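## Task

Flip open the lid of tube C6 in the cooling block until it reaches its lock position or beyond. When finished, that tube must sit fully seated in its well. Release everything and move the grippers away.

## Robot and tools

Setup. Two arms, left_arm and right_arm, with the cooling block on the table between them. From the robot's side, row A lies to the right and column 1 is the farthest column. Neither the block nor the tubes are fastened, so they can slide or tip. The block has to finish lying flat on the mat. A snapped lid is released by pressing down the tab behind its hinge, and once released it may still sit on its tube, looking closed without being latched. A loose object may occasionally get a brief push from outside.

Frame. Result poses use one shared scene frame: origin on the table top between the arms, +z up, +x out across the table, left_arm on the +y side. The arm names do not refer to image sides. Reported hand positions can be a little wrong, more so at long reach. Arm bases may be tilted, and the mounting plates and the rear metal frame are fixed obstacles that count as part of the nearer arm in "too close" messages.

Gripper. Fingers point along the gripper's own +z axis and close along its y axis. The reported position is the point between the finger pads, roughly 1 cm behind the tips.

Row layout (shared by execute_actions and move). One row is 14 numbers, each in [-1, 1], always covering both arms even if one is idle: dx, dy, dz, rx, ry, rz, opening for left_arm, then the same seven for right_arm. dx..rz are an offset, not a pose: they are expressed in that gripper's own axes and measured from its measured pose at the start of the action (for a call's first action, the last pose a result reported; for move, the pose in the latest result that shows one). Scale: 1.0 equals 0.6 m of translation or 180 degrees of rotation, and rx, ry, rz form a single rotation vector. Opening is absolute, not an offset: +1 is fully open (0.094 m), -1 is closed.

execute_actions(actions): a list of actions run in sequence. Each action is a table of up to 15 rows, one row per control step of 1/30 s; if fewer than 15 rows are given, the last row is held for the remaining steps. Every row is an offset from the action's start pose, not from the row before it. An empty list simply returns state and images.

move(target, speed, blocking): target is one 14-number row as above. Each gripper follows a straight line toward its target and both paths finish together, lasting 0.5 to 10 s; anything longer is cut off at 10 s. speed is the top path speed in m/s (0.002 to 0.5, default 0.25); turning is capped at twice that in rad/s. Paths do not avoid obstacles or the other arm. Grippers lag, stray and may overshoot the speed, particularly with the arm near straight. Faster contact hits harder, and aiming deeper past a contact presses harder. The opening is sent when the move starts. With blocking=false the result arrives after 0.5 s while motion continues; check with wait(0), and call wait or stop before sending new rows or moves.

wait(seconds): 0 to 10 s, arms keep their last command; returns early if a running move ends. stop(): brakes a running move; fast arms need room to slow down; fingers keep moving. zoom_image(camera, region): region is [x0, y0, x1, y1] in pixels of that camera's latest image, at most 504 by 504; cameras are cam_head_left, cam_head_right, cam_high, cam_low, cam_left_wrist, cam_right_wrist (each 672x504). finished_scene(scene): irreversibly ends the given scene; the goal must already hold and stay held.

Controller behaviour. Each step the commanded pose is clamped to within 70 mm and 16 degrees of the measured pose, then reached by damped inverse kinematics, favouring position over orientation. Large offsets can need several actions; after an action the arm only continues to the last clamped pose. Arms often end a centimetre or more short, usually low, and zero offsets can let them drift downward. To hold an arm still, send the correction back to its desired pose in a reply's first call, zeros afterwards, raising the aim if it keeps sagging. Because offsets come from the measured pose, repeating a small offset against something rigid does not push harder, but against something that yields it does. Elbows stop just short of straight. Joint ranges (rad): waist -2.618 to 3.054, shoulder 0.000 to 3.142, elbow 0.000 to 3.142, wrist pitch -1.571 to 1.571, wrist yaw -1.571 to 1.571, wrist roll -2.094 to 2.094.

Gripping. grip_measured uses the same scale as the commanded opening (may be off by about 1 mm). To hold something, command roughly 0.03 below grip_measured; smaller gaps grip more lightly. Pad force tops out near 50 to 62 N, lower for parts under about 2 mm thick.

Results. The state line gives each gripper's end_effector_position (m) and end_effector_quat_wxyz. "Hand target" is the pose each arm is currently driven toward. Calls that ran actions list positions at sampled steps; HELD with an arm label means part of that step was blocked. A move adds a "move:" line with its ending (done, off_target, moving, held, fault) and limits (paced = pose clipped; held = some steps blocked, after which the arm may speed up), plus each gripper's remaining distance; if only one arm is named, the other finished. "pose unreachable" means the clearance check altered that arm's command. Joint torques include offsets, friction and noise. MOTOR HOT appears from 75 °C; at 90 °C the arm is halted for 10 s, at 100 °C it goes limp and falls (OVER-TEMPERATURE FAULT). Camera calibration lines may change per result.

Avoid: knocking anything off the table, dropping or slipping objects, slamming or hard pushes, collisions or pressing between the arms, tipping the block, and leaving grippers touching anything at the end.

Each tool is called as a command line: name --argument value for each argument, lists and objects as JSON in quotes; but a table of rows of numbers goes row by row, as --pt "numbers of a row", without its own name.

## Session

execute_actions --actions '[]'

Scene clock: 0.00 s.
left_arm: end_effector_position=(+0.1855, +0.4896, +0.3731) grip_measured=+1.000 end_effector_quat_wxyz=(-0.246, +0.462, +0.704, +0.480) | right_arm: end_effector_position=(+0.6046, -0.3150, +0.2014) grip_measured=+1.000 end_effector_quat_wxyz=(+0.705, +0.428, +0.552, -0.121)
Joint positions: left_arm=[ 0.571  1.304  1.565 -0.993 -0.896  2.013  0.094] | right_arm=[0.398 2.38  1.702 0.725 1.06  0.449 0.094]
Joint velocities: left_arm=[-0.017 -0.007  0.012  0.007  0.037  0.022  0.   ] | right_arm=[-0.007 -0.022 -0.012 -0.022 -0.095 -0.007  0.   ]
Joint torques (N m, as the arm reports them, + toward a larger angle): no reading
Motor temperatures (°C, as the motors report them): left_arm=[22 23 23 23 22 21] | right_arm=[21 22 25 24 21 22]
Hand target (left_arm): +0.183, +0.489, +0.373; -0.249, +0.463, +0.704, +0.478
Hand target (right_arm): +0.604, -0.315, +0.219; +0.713, +0.432, +0.541, -0.112
camera_calibration (this result's frames):
cam_left_wrist: T_world_to_cam=[[-0.874652, -0.137839, -0.464741, 0.403573], [-0.471382, 0.0182379, 0.881741, -0.199005], [-0.113062, 0.990287, -0.0809266, -0.330599], [0, 0, 0, 1]] pos_world=[0.2218, 0.386645, 0.336273]
cam_right_wrist: T_world_to_cam=[[-0.560391, -0.547422, -0.621524, 0.297114], [-0.145089, 0.803707, -0.577065, 0.484646], [0.815421, -0.233206, -0.529815, -0.349589], [0, 0, 0, 1]] pos_world=[0.521879, -0.308393, 0.279118]

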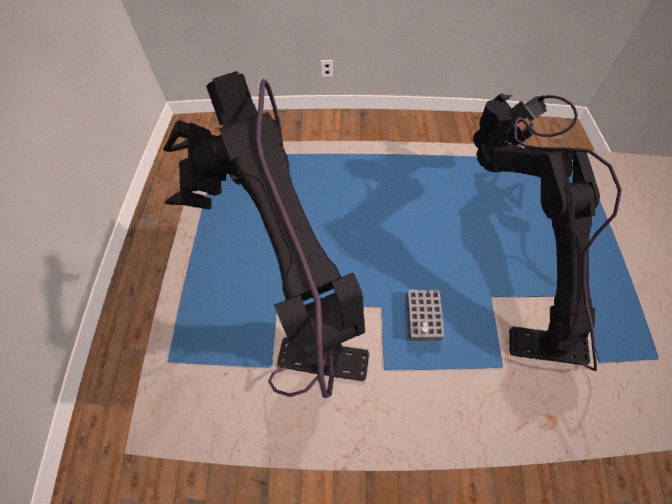

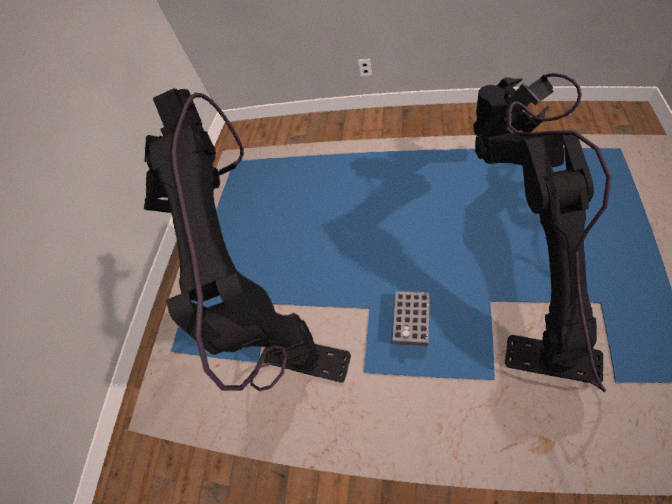

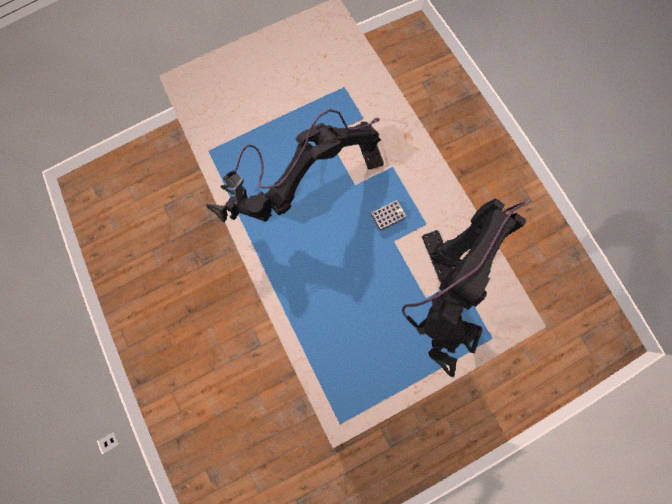

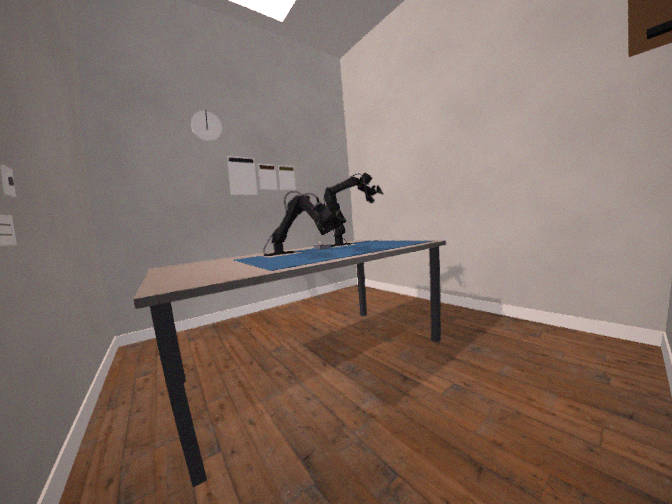

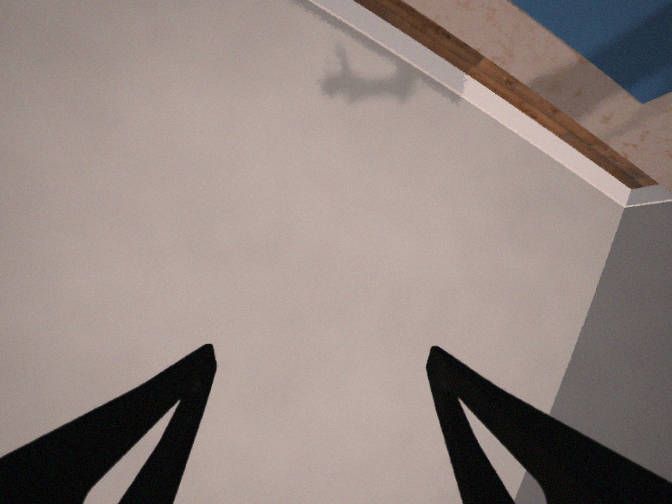

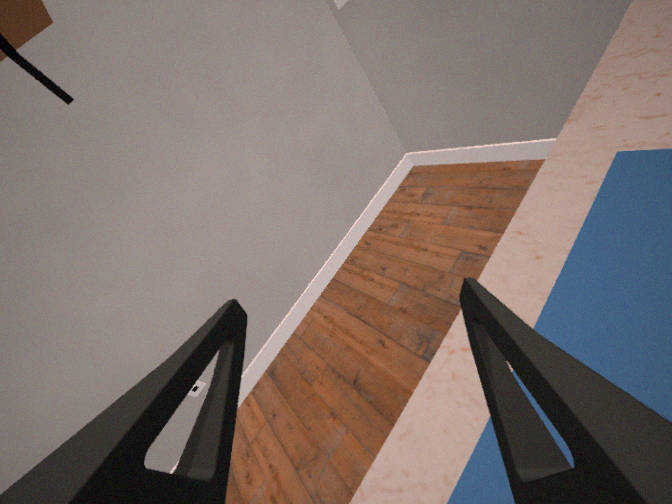

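zoom_image --camera "cam_head_right" --region '[385, 285, 440, 350]'

zoom_image --camera "cam_head_left" --region '[398, 283, 453, 348]'

zoom_image --camera "cam_high" --region '[365, 192, 415, 237]'

Region (385, 285, 440, 350) of cam_head_right's 672x504 image, scaled by 7.754, with more detail than that image has; it fills the left 426 columns of this view, and the rest is white.

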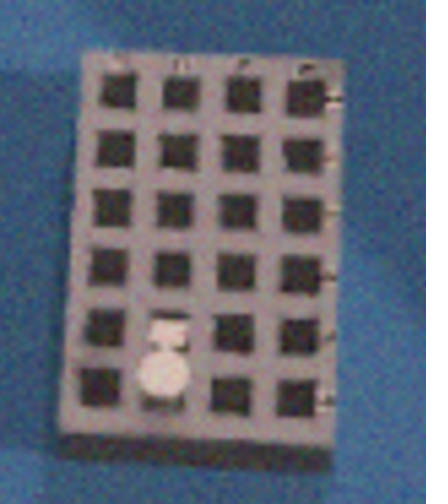

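Region (398, 283, 453, 348) of cam_head_left's 672x504 image, scaled by 7.754, with more detail than that image has; it fills the left 426 columns of this view, and the rest is white.

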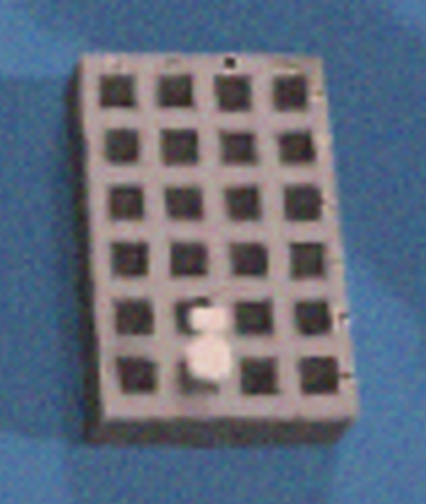

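Region (365, 192, 415, 237) of cam_high's 672x504 image, scaled by 10.080, with more detail than that image has; it fills the top 454 rows of this view, and the rest is white.

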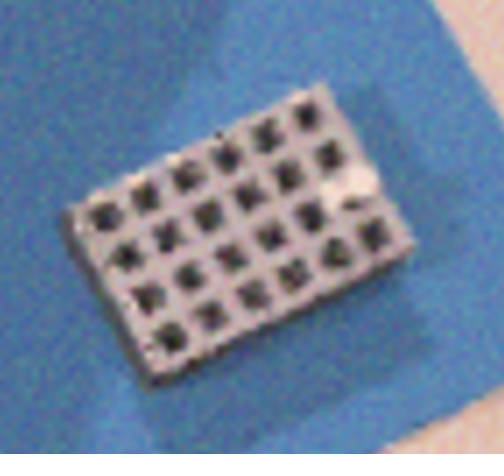

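move --target '[0,0,0,0,0,0,1,-0.0622,-0.3365,-0.990,-0.5363,0.4024,-0.647,-0.53]' --speed 0.5

Scene clock: 28.87 s.
left_arm: end_effector_position=(+0.1860, +0.4899, +0.3738) grip_measured=+1.000 end_effector_quat_wxyz=(-0.245, +0.461, +0.704, +0.482) | right_arm: end_effector_position=(+0.0599, -0.0140, +0.1272) grip_measured=-0.529 end_effector_quat_wxyz=(+0.013, +0.679, -0.734, -0.008)
Joint positions: left_arm=[ 0.571  1.304  1.565 -0.988 -0.896  2.013  0.094] | right_arm=[ 1.473  1.676  1.413 -1.323 -0.028 -0.188  0.022]
Joint velocities: left_arm=[-0.002  0.002  0.002  0.037 -0.007  0.037  0.   ] | right_arm=[-0.012 -0.007  0.022 -0.037  0.037 -0.037  0.   ]
Joint torques (N m, as the arm reports them, + toward a larger angle): left_arm=[-0.04 -5.08  6.89  1.34 -0.38  0.  ] | right_arm=[ 0.21 -7.29  8.33  0.3  -0.08 -0.15]
Motor temperatures (°C, as the motors report them): left_arm=[22 23 25 25 22 21] | right_arm=[21 32 28 27 21 22]
Hand target (left_arm): +0.185, +0.490, +0.373; -0.246, +0.462, +0.704, +0.481
Hand target (right_arm): +0.059, -0.007, +0.136; +0.005, +0.684, -0.730, -0.019
Off the commanded pose (left_arm): 0.001 m, 0 deg.
Off the commanded pose (right_arm): 0.004 m, 2 deg.
move: done
camera_calibration (this result's frames):
cam_left_wrist: T_world_to_cam=[[-0.872547, -0.136876, -0.468964, 0.405113], [-0.475353, 0.0164216, 0.879642, -0.19693], [-0.112701, 0.990452, -0.0793932, -0.331451], [0, 0, 0, 1]] pos_world=[0.222513, 0.386971, 0.336896]
cam_right_wrist: T_world_to_cam=[[0.966058, -0.255452, -0.0384265, -0.0509825], [-0.152506, -0.684043, 0.713321, -0.0636897], [-0.208505, -0.683249, -0.699783, 0.202103], [0, 0, 0, 1]] pos_world=[0.0816784, 0.0814966, 0.1849]

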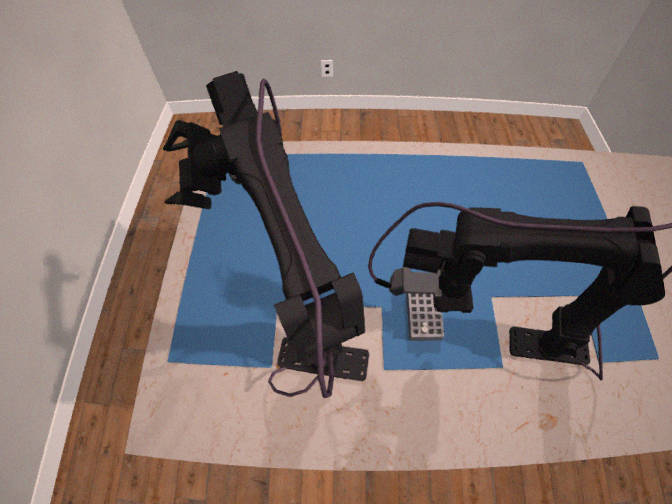

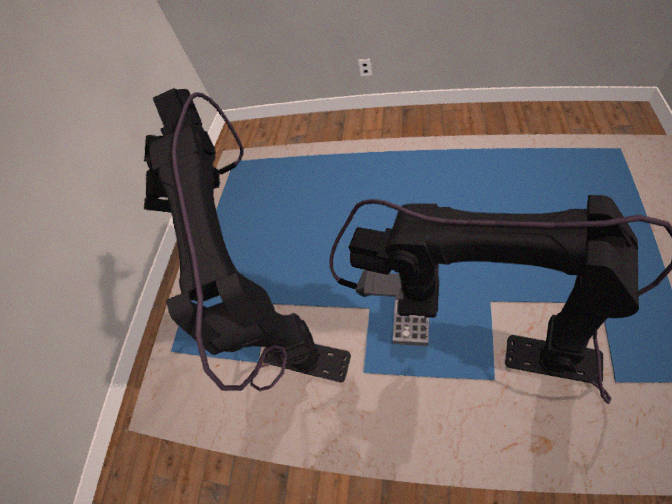

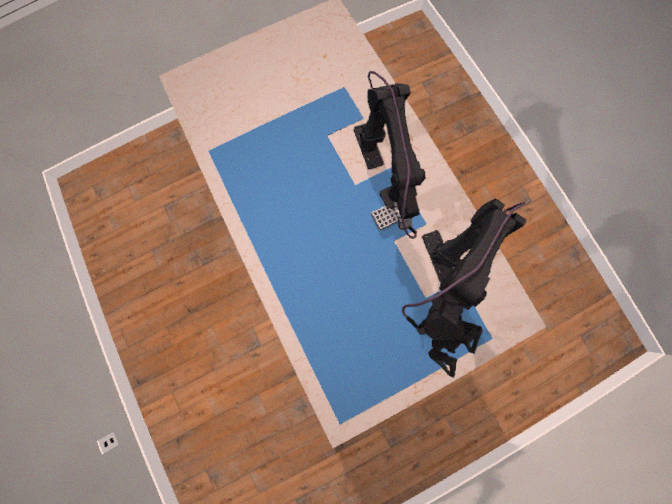

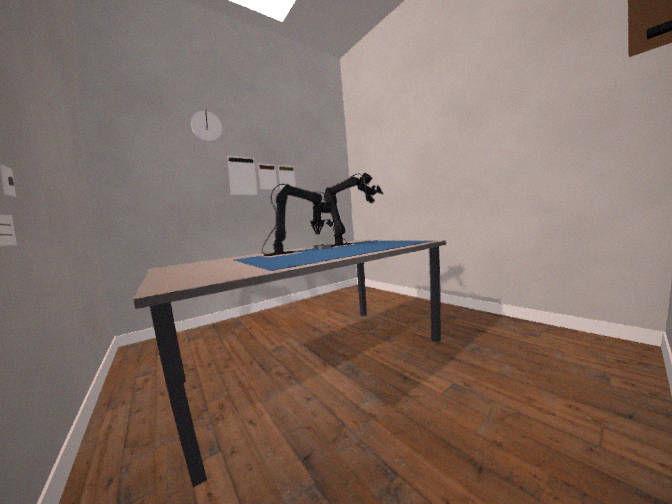

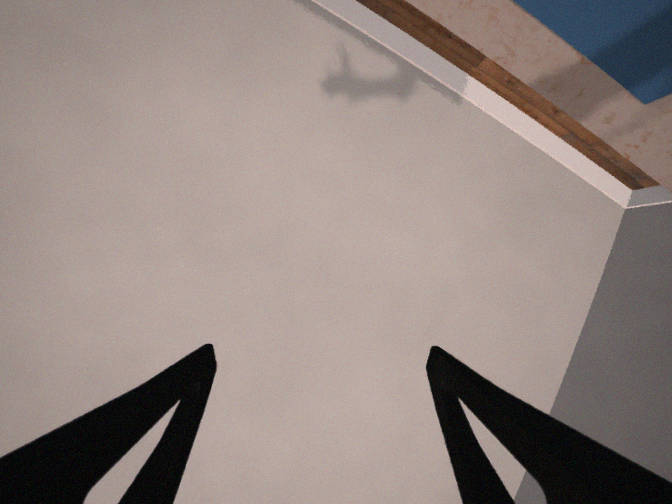

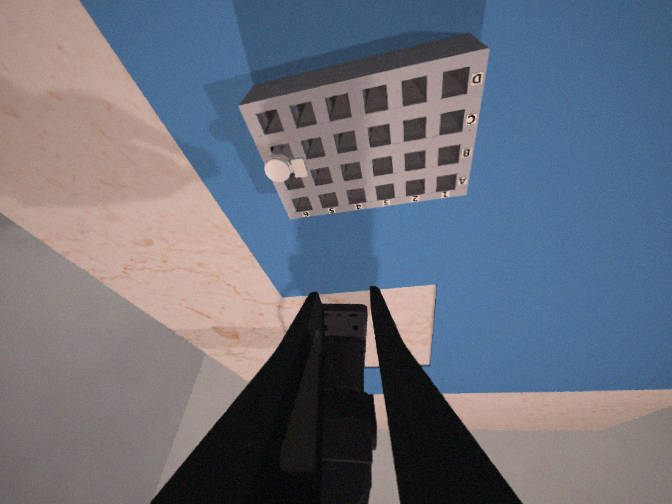

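zoom_image --camera "cam_right_wrist" --region '[235, 90, 365, 220]'

Region (235, 90, 365, 220) of cam_right_wrist's 672x504 image, scaled by 3.877, with more detail than that image has.

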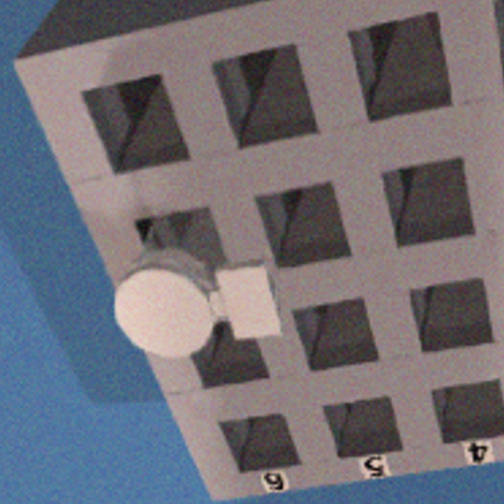

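move --target '[0,0,0,0,0,0,1,-0.0587,0.0504,0.0664,0,0,0,-0.53]' --speed 0.1

zoom_image --camera "cam_right_wrist" --region '[280, 210, 430, 335]'

Scene clock: 37.80 s.
left_arm: end_effector_position=(+0.1865, +0.4901, +0.3744) grip_measured=+1.000 end_effector_quat_wxyz=(-0.244, +0.459, +0.704, +0.484) | right_arm: end_effector_position=(+0.0317, +0.0191, +0.0891) grip_measured=-0.529 end_effector_quat_wxyz=(+0.020, +0.681, -0.732, -0.002)
Joint positions: left_arm=[ 0.571  1.304  1.565 -0.984 -0.896  2.013  0.094] | right_arm=[ 1.583  1.805  1.413 -1.208 -0.029 -0.082  0.022]
Joint velocities: left_arm=[-0.012 -0.012  0.002 -0.022 -0.022  0.007  0.   ] | right_arm=[-0.012 -0.007 -0.007  0.022  0.051 -0.037  0.   ]
Joint torques (N m, as the arm reports them, + toward a larger angle): left_arm=[-0.03 -5.09  6.9   1.35 -0.38  0.  ] | right_arm=[ 0.21 -8.61  4.57  0.53 -0.05 -0.01]
Motor temperatures (°C, as the motors report them): left_arm=[22 23 25 25 22 21] | right_arm=[21 29 28 26 21 22]
Hand target (left_arm): +0.186, +0.490, +0.374; -0.245, +0.461, +0.704, +0.482
Hand target (right_arm): +0.030, +0.023, +0.087; +0.015, +0.679, -0.734, -0.009
Off the commanded pose (left_arm): 0.001 m, 0 deg.
Off the commanded pose (right_arm): 0.004 m, 1 deg.
move: done
camera_calibration (this result's frames):
cam_left_wrist: T_world_to_cam=[[-0.870586, -0.13598, -0.472852, 0.406525], [-0.479011, 0.0147489, 0.877685, -0.195008], [-0.112373, 0.990602, -0.0779761, -0.332238], [0, 0, 0, 1]] pos_world=[0.223169, 0.387271, 0.337475]
cam_right_wrist: T_world_to_cam=[[0.967213, -0.251278, -0.0368476, -0.0170777], [-0.147048, -0.672392, 0.725442, -0.0196332], [-0.207063, -0.696238, -0.687297, 0.191216], [0, 0, 0, 1]] pos_world=[0.0532246, 0.11564, 0.145036]

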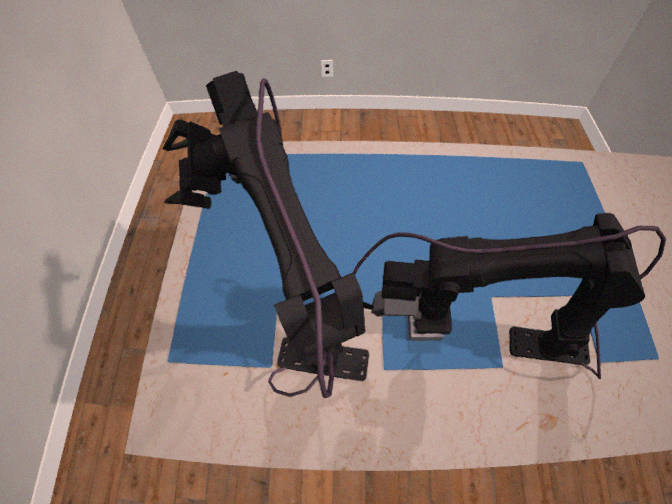

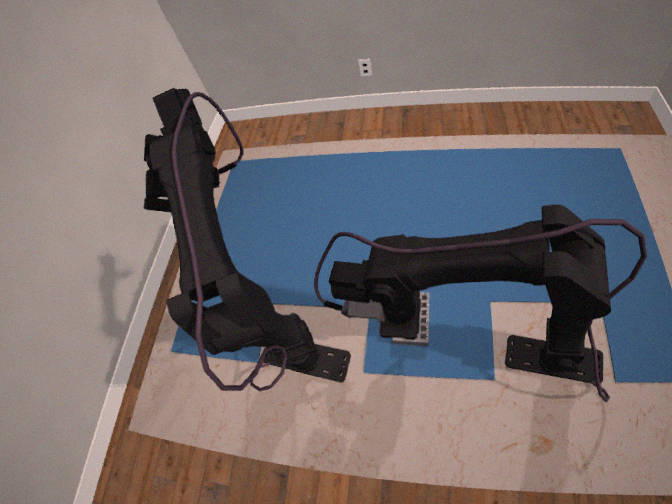

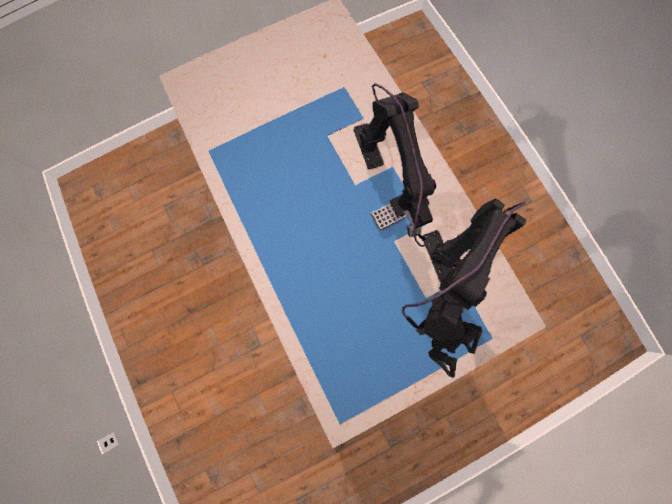

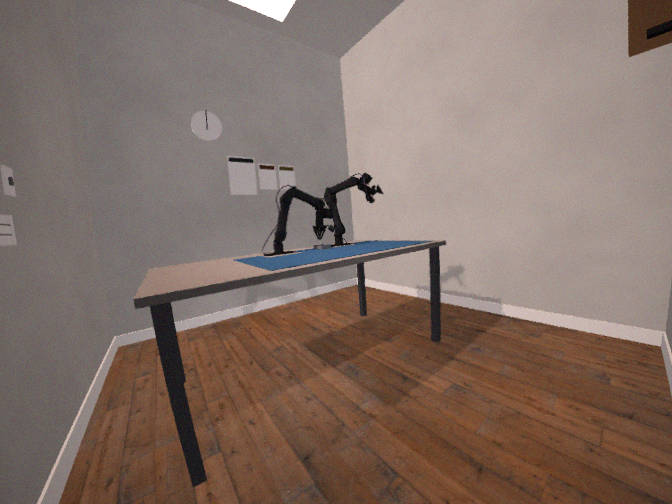

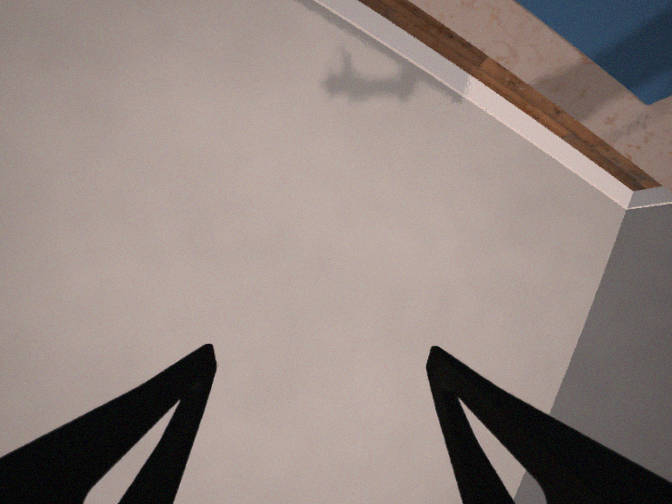

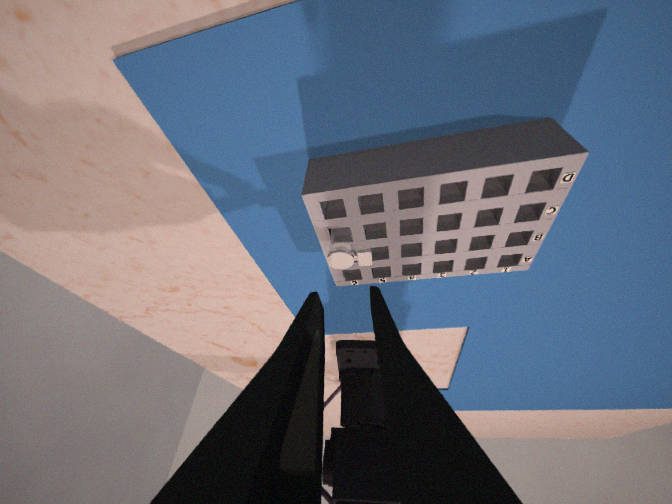

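Region (280, 210, 430, 335) of cam_right_wrist's 672x504 image, scaled by 3.360, with more detail than that image has.

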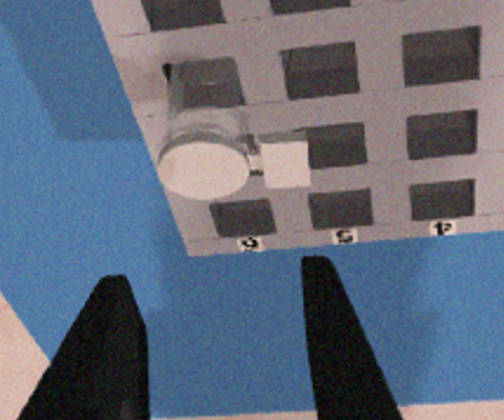

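execute_actions --actions '[[[0,0,0,0,0,0,1,-0.0094,0.0024,0.0026,0.0006,-0.0060,-0.0021,-0.53],[0,0,0,0,0,0,1,-0.0103,0.0027,0.0048,0.0005,-0.0054,-0.0023,-0.53],[0,0,0,0,0,0,1,-0.0111,0.0030,0.0070,0.0005,-0.0047,-0.0026,-0.53],[0,0,0,0,0,0,1,-0.0120,0.0033,0.0092,0.0004,-0.0041,-0.0028,-0.53],[0,0,0,0,0,0,1,-0.0128,0.0036,0.0113,0.0004,-0.0035,-0.0030,-0.53],[0,0,0,0,0,0,1,-0.0137,0.0039,0.0135,0.0003,-0.0029,-0.0033,-0.53],[0,0,0,0,0,0,1,-0.0145,0.0042,0.0157,0.0003,-0.0023,-0.0035,-0.53],[0,0,0,0,0,0,1,-0.0154,0.0045,0.0179,0.0002,-0.0017,-0.0037,-0.53],[0,0,0,0,0,0,1,-0.0162,0.0048,0.0200,0.0002,-0.0011,-0.0040,-0.53],[0,0,0,0,0,0,1,-0.0171,0.0051,0.0222,0.0002,-0.0005,-0.0042,-0.53],[0,0,0,0,0,0,1,-0.0179,0.0054,0.0244,0.0001,0.0001,-0.0045,-0.53]]]'

zoom_image --camera "cam_right_wrist" --region '[280, 210, 430, 335]'

Scene clock: 48.13 s.
left_arm: end_effector_position=(+0.1870, +0.4903, +0.3750) grip_measured=+1.000 end_effector_quat_wxyz=(-0.243, +0.458, +0.704, +0.485) | right_arm: end_effector_position=(+0.0299, +0.0229, +0.0740) grip_measured=-0.529 end_effector_quat_wxyz=(+0.031, +0.683, -0.730, +0.006)
Joint positions: left_arm=[ 0.571  1.304  1.565 -0.979 -0.896  2.013  0.094] | right_arm=[ 1.59   1.854  1.413 -1.186 -0.029 -0.08   0.022]
Joint velocities: left_arm=[-0.002 -0.012 -0.012 -0.022 -0.022 -0.051  0.   ] | right_arm=[-0.017  0.042 -0.012 -0.051  0.037  0.051  0.   ]
Joint torques (N m, as the arm reports them, + toward a larger angle): left_arm=[-0.04 -5.07  6.89  1.34 -0.38  0.01] | right_arm=[ 0.32 -8.85  5.38  0.46  0.01 -0.06]
Motor temperatures (°C, as the motors report them): left_arm=[22 24 25 26 22 21] | right_arm=[21 28 27 25 21 22]
Hand target (left_arm): +0.187, +0.490, +0.374; -0.244, +0.459, +0.704, +0.484
Hand target (right_arm): +0.029, +0.029, +0.074; +0.021, +0.686, -0.727, -0.003
Off the commanded pose (left_arm): 0.001 m, 0 deg.
Off the commanded pose (right_arm): 0.007 m, 2 deg.
Step readings (end_effector_position):
0: left_arm (+0.1865, +0.4901, +0.3744) | right_arm (+0.0318, +0.0194, +0.0890)
1: left_arm (+0.1865, +0.4901, +0.3744) | right_arm (+0.0318, +0.0194, +0.0890)
2: left_arm (+0.1866, +0.4902, +0.3745) | right_arm (+0.0318, +0.0194, +0.0890)
4: left_arm (+0.1868, +0.4902, +0.3748) | right_arm (+0.0318, +0.0197, +0.0883)
8: left_arm (+0.1869, +0.4903, +0.3749) | right_arm (+0.0316, +0.0207, +0.0828)
15: end_effector_position above
camera_calibration (this result's frames):
cam_left_wrist: T_world_to_cam=[[-0.86861, -0.135076, -0.47673, 0.407928], [-0.482661, 0.01308, 0.875709, -0.193079], [-0.112052, 0.990749, -0.0765573, -0.333024], [0, 0, 0, 1]] pos_world=[0.223822, 0.387569, 0.338057]
cam_right_wrist: T_world_to_cam=[[0.968405, -0.247045, -0.0340602, -0.0152613], [-0.140615, -0.653719, 0.743558, -0.00836856], [-0.205958, -0.715276, -0.667803, 0.182175], [0, 0, 0, 1]] pos_world=[0.0511227, 0.121064, 0.127359]

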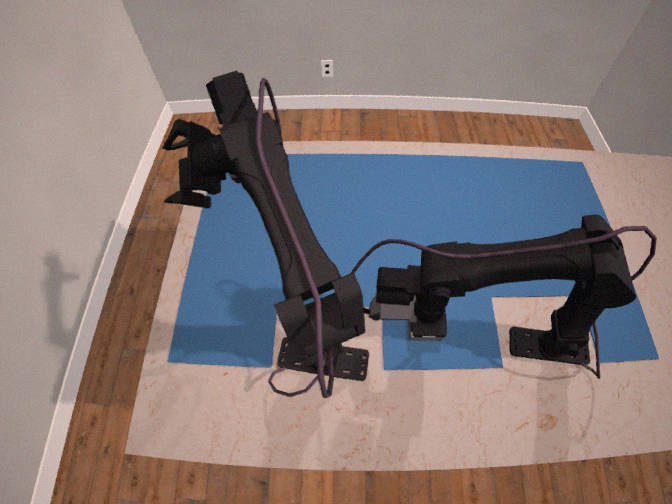

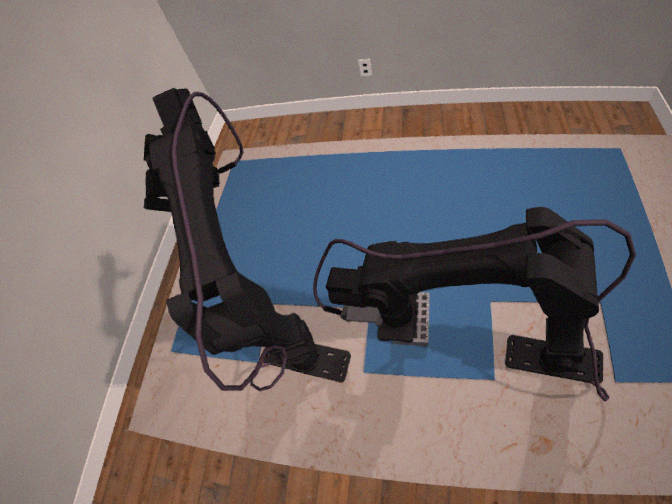

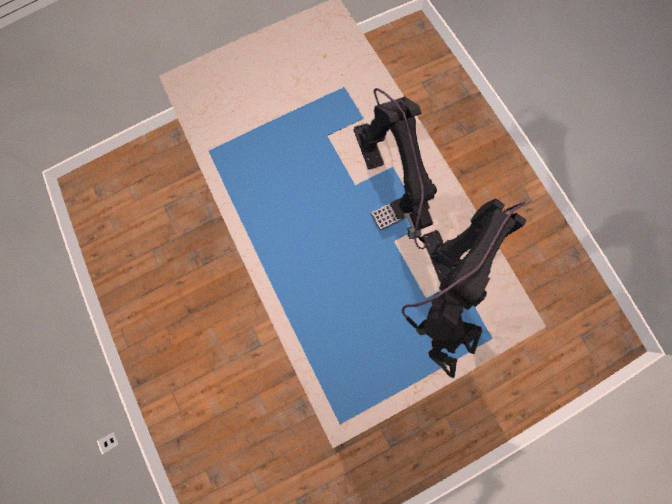

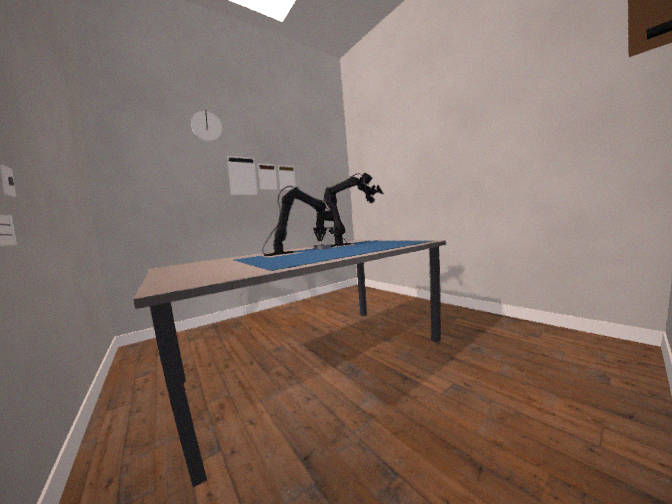

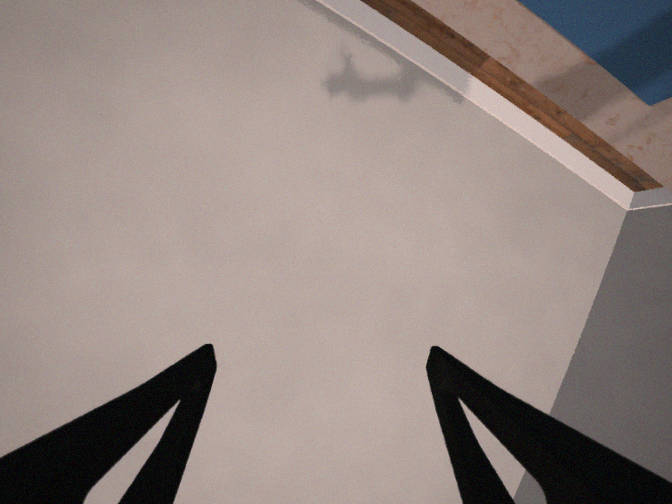

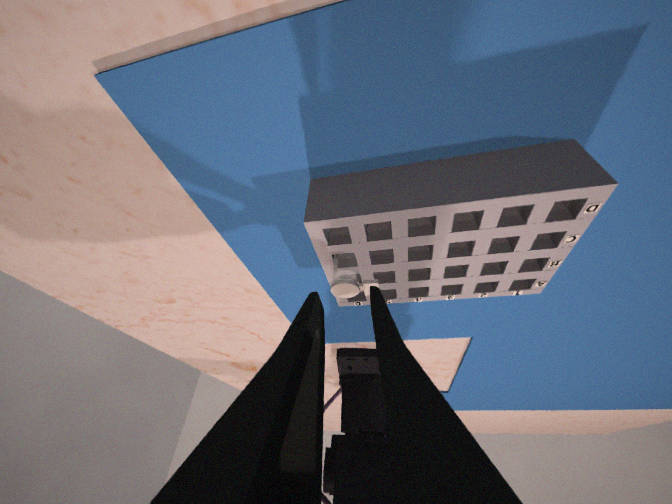

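Region (280, 210, 430, 335) of cam_right_wrist's 672x504 image, scaled by 3.360, with more detail than that image has.

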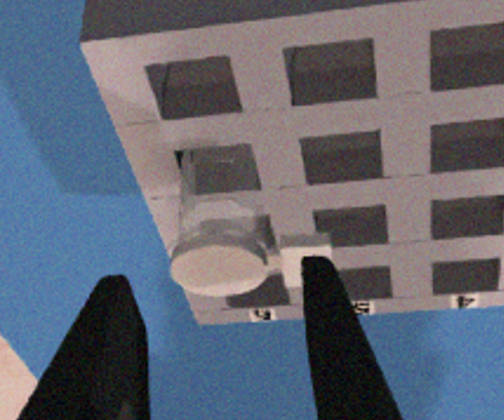

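execute_actions --actions '[[[0,0,0,0,0,0,1,-0.0077,-0.0007,0.0015,0.0004,-0.0054,-0.0002,-0.53],[0,0,0,0,0,0,1,-0.0076,-0.0007,0.0031,0.0004,-0.0044,-0.0001,-0.53],[0,0,0,0,0,0,1,-0.0075,-0.0008,0.0046,0.0003,-0.0035,-0.0001,-0.53],[0,0,0,0,0,0,1,-0.0074,-0.0008,0.0061,0.0002,-0.0025,-0.0001,-0.53],[0,0,0,0,0,0,1,-0.0069,-0.0008,0.0081,0.0001,-0.0013,0,-0.53],[0,0,0,0,0,0,1,-0.0063,-0.0008,0.0110,-0.0001,0.0006,0,-0.53],[0,0,0,0,0,0,1,-0.0057,-0.0009,0.0140,-0.0002,0.0025,0.0001,-0.53],[0,0,0,0,0,0,1,-0.0050,-0.0009,0.0170,-0.0004,0.0044,0.0001,-0.53],[0,0,0,0,0,0,1,-0.0044,-0.0010,0.0199,-0.0005,0.0063,0.0002,-0.53],[0,0,0,0,0,0,1,-0.0038,-0.0010,0.0229,-0.0007,0.0082,0.0002,-0.53],[0,0,0,0,0,0,1,-0.0032,-0.0010,0.0258,-0.0009,0.0101,0.0003,-0.53],[0,0,0,0,0,0,1,-0.0026,-0.0011,0.0288,-0.0010,0.0120,0.0003,-0.53],[0,0,0,0,0,0,1,-0.0020,-0.0011,0.0318,-0.0012,0.0139,0.0004,-0.53]]]'

zoom_image --camera "cam_right_wrist" --region '[280, 240, 430, 365]'

Scene clock: 54.23 s.
left_arm: end_effector_position=(+0.1875, +0.4906, +0.3756) grip_measured=+1.000 end_effector_quat_wxyz=(-0.242, +0.457, +0.704, +0.487) | right_arm: end_effector_position=(+0.0307, +0.0223, +0.0662) grip_measured=-0.529 end_effector_quat_wxyz=(+0.038, +0.682, -0.730, +0.015)
Joint positions: left_arm=[ 0.571  1.304  1.565 -0.974 -0.896  2.013  0.094] | right_arm=[ 1.59   1.879  1.413 -1.183 -0.025 -0.08   0.022]
Joint velocities: left_arm=[-0.027 -0.012  0.002  0.007 -0.051 -0.051  0.   ] | right_arm=[ 0.007  0.002  0.002 -0.037 -0.051 -0.095 -0.   ]
Joint torques (N m, as the arm reports them, + toward a larger angle): left_arm=[-0.05 -5.08  6.89  1.34 -0.37  0.  ] | right_arm=[-0.22 -6.23  4.76  0.39 -0.04 -0.02]
Motor temperatures (°C, as the motors report them): left_arm=[22 24 26 26 22 21] | right_arm=[21 27 27 25 21 22]
Hand target (left_arm): +0.187, +0.490, +0.375; -0.243, +0.458, +0.704, +0.485
Hand target (right_arm): +0.030, +0.023, +0.055; +0.048, +0.682, -0.730, +0.020
Off the commanded pose (left_arm): 0.001 m, 0 deg.
Off the commanded pose (right_arm): 0.011 m, 1 deg.
Step readings (end_effector_position):
0: left_arm (+0.1870, +0.4903, +0.3750) | right_arm (+0.0300, +0.0236, +0.0739)
1: left_arm (+0.1870, +0.4903, +0.3751) | right_arm (+0.0300, +0.0236, +0.0739)
2: left_arm (+0.1871, +0.4904, +0.3752) | right_arm (+0.0300, +0.0236, +0.0739)
4: left_arm (+0.1873, +0.4905, +0.3754) | right_arm (+0.0300, +0.0236, +0.0739)
8: left_arm (+0.1874, +0.4905, +0.3755) | right_arm (+0.0300, +0.0231, +0.0701)
15: end_effector_position above
camera_calibration (this result's frames):
cam_left_wrist: T_world_to_cam=[[-0.866617, -0.134165, -0.480599, 0.409321], [-0.486303, 0.0114148, 0.873716, -0.191143], [-0.111736, 0.990893, -0.0751369, -0.333809], [0, 0, 0, 1]] pos_world=[0.224473, 0.387867, 0.338642]
cam_right_wrist: T_world_to_cam=[[0.96852, -0.247441, -0.0272448, -0.0168319], [-0.141378, -0.636827, 0.757933, -0.00415795], [-0.204894, -0.730222, -0.651763, 0.175943], [0, 0, 0, 1]] pos_world=[0.0517639, 0.121665, 0.117366]

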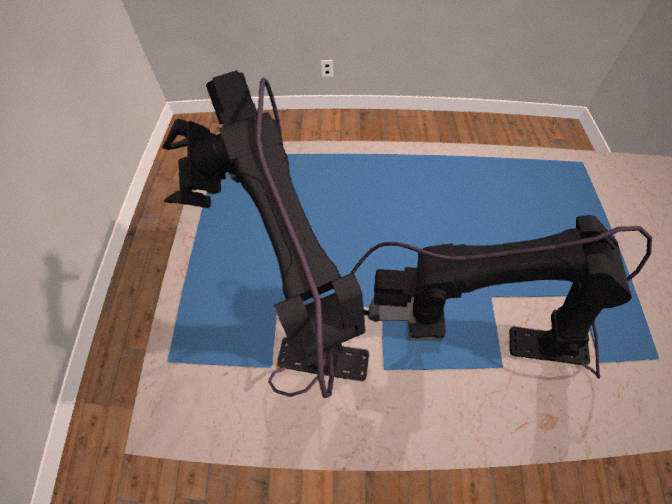

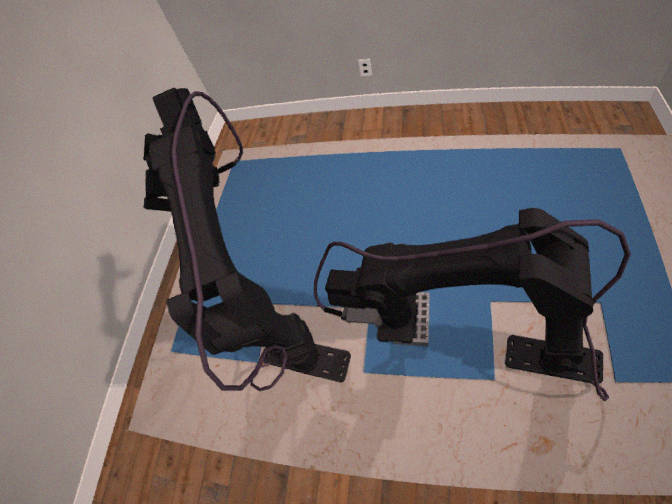

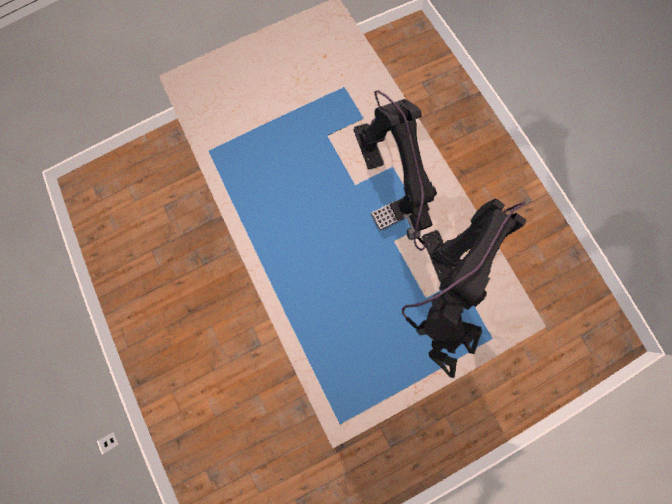

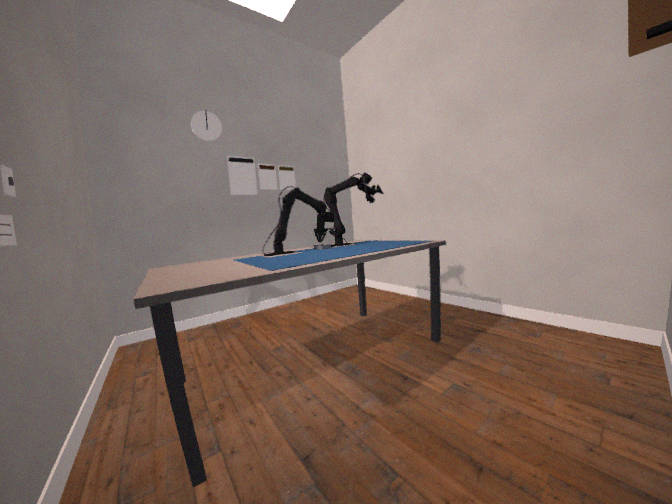

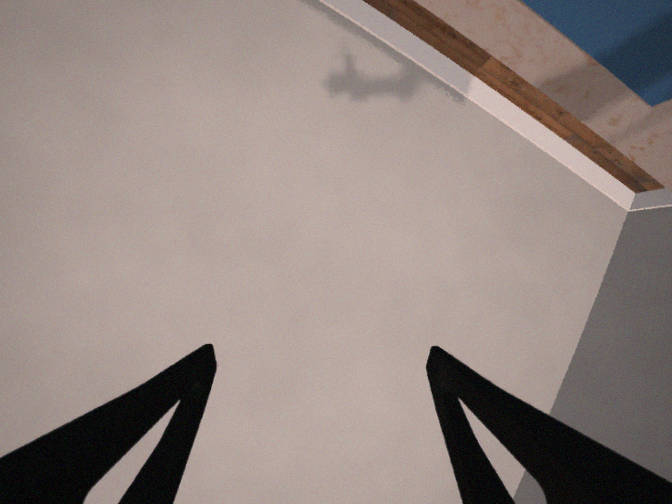

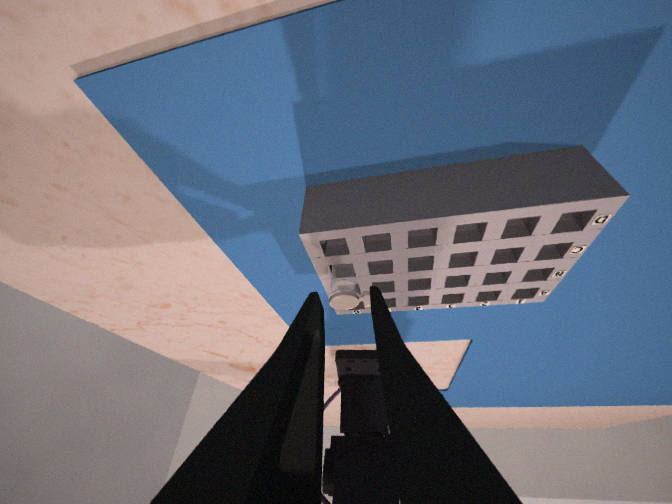

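Region (280, 240, 430, 365) of cam_right_wrist's 672x504 image, scaled by 3.360, with more detail than that image has.

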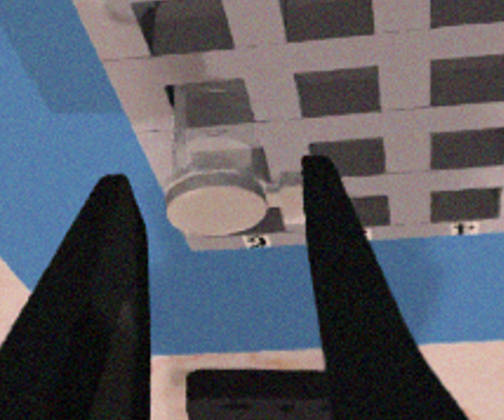

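execute_actions --actions '[]'

Scene clock: 56.63 s.
left_arm: end_effector_position=(+0.1875, +0.4906, +0.3756) grip_measured=+1.000 end_effector_quat_wxyz=(-0.242, +0.457, +0.704, +0.487) | right_arm: end_effector_position=(+0.0307, +0.0223, +0.0662) grip_measured=-0.529 end_effector_quat_wxyz=(+0.038, +0.682, -0.730, +0.015)
Joint positions: left_arm=[ 0.571  1.304  1.565 -0.974 -0.896  2.013  0.094] | right_arm=[ 1.59   1.879  1.413 -1.183 -0.025 -0.08   0.022]
Joint velocities: left_arm=[-0.007 -0.002  0.002  0.007 -0.007 -0.022  0.   ] | right_arm=[-0.007 -0.022 -0.002 -0.022 -0.037  0.051 -0.001]
Joint torques (N m, as the arm reports them, + toward a larger angle): left_arm=[-0.03 -5.08  6.88  1.35 -0.38  0.  ] | right_arm=[ 0.   -6.11  4.75  0.39 -0.03 -0.04]
Motor temperatures (°C, as the motors report them): left_arm=[22 24 26 26 22 21] | right_arm=[21 27 27 25 21 22]
Hand target (left_arm): +0.187, +0.490, +0.375; -0.243, +0.458, +0.704, +0.485
Hand target (right_arm): +0.030, +0.023, +0.055; +0.048, +0.682, -0.730, +0.020
Off the commanded pose (left_arm): 0.001 m, 0 deg.
Off the commanded pose (right_arm): 0.011 m, 1 deg.
camera_calibration (this result's frames):
cam_left_wrist: T_world_to_cam=[[-0.866617, -0.134165, -0.480599, 0.409321], [-0.486303, 0.0114148, 0.873716, -0.191143], [-0.111736, 0.990893, -0.0751369, -0.333809], [0, 0, 0, 1]] pos_world=[0.224473, 0.387867, 0.338642]
cam_right_wrist: T_world_to_cam=[[0.96852, -0.247441, -0.0272448, -0.0168319], [-0.141378, -0.636827, 0.757933, -0.00415795], [-0.204894, -0.730222, -0.651763, 0.175943], [0, 0, 0, 1]] pos_world=[0.0517639, 0.121665, 0.117366]

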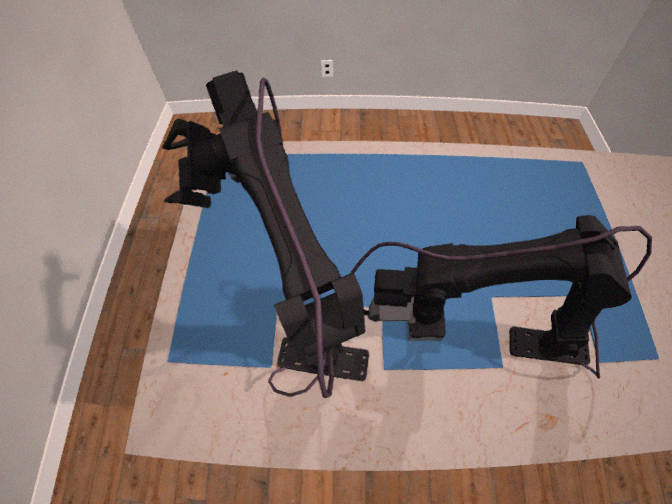

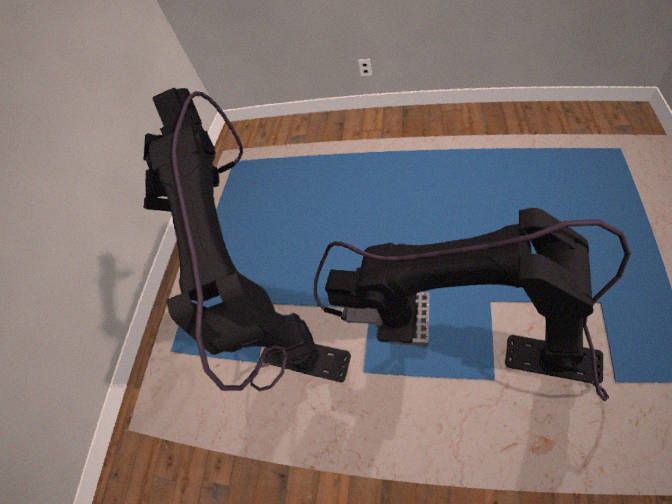

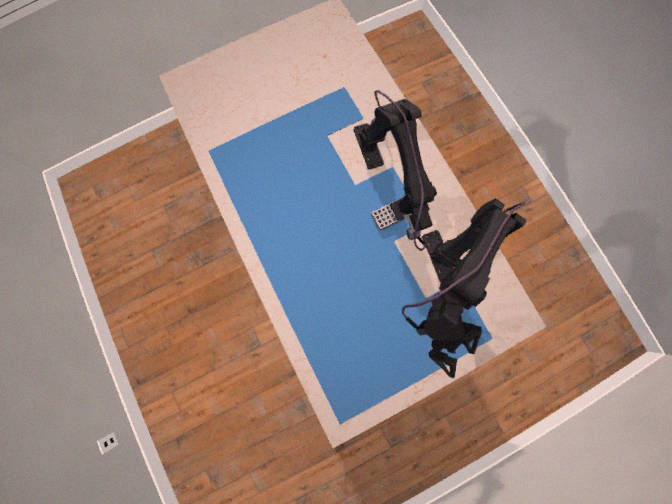

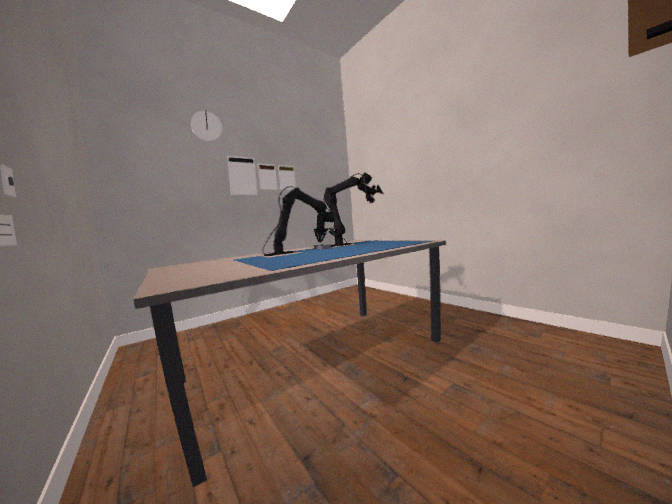

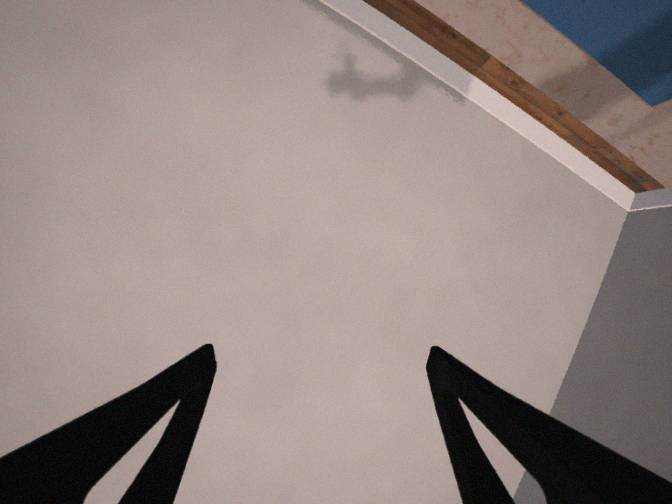

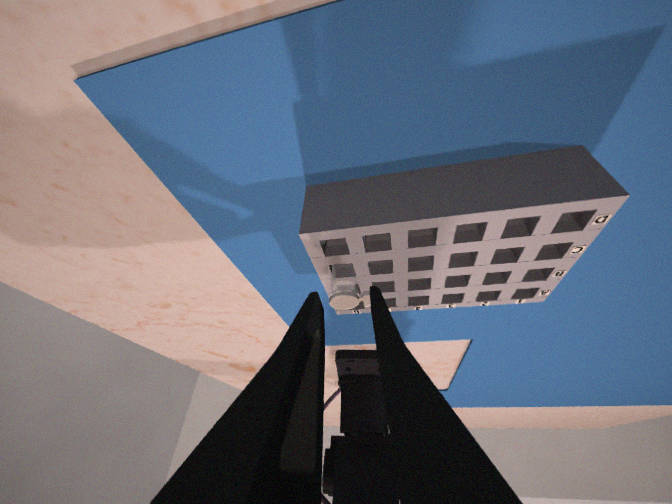

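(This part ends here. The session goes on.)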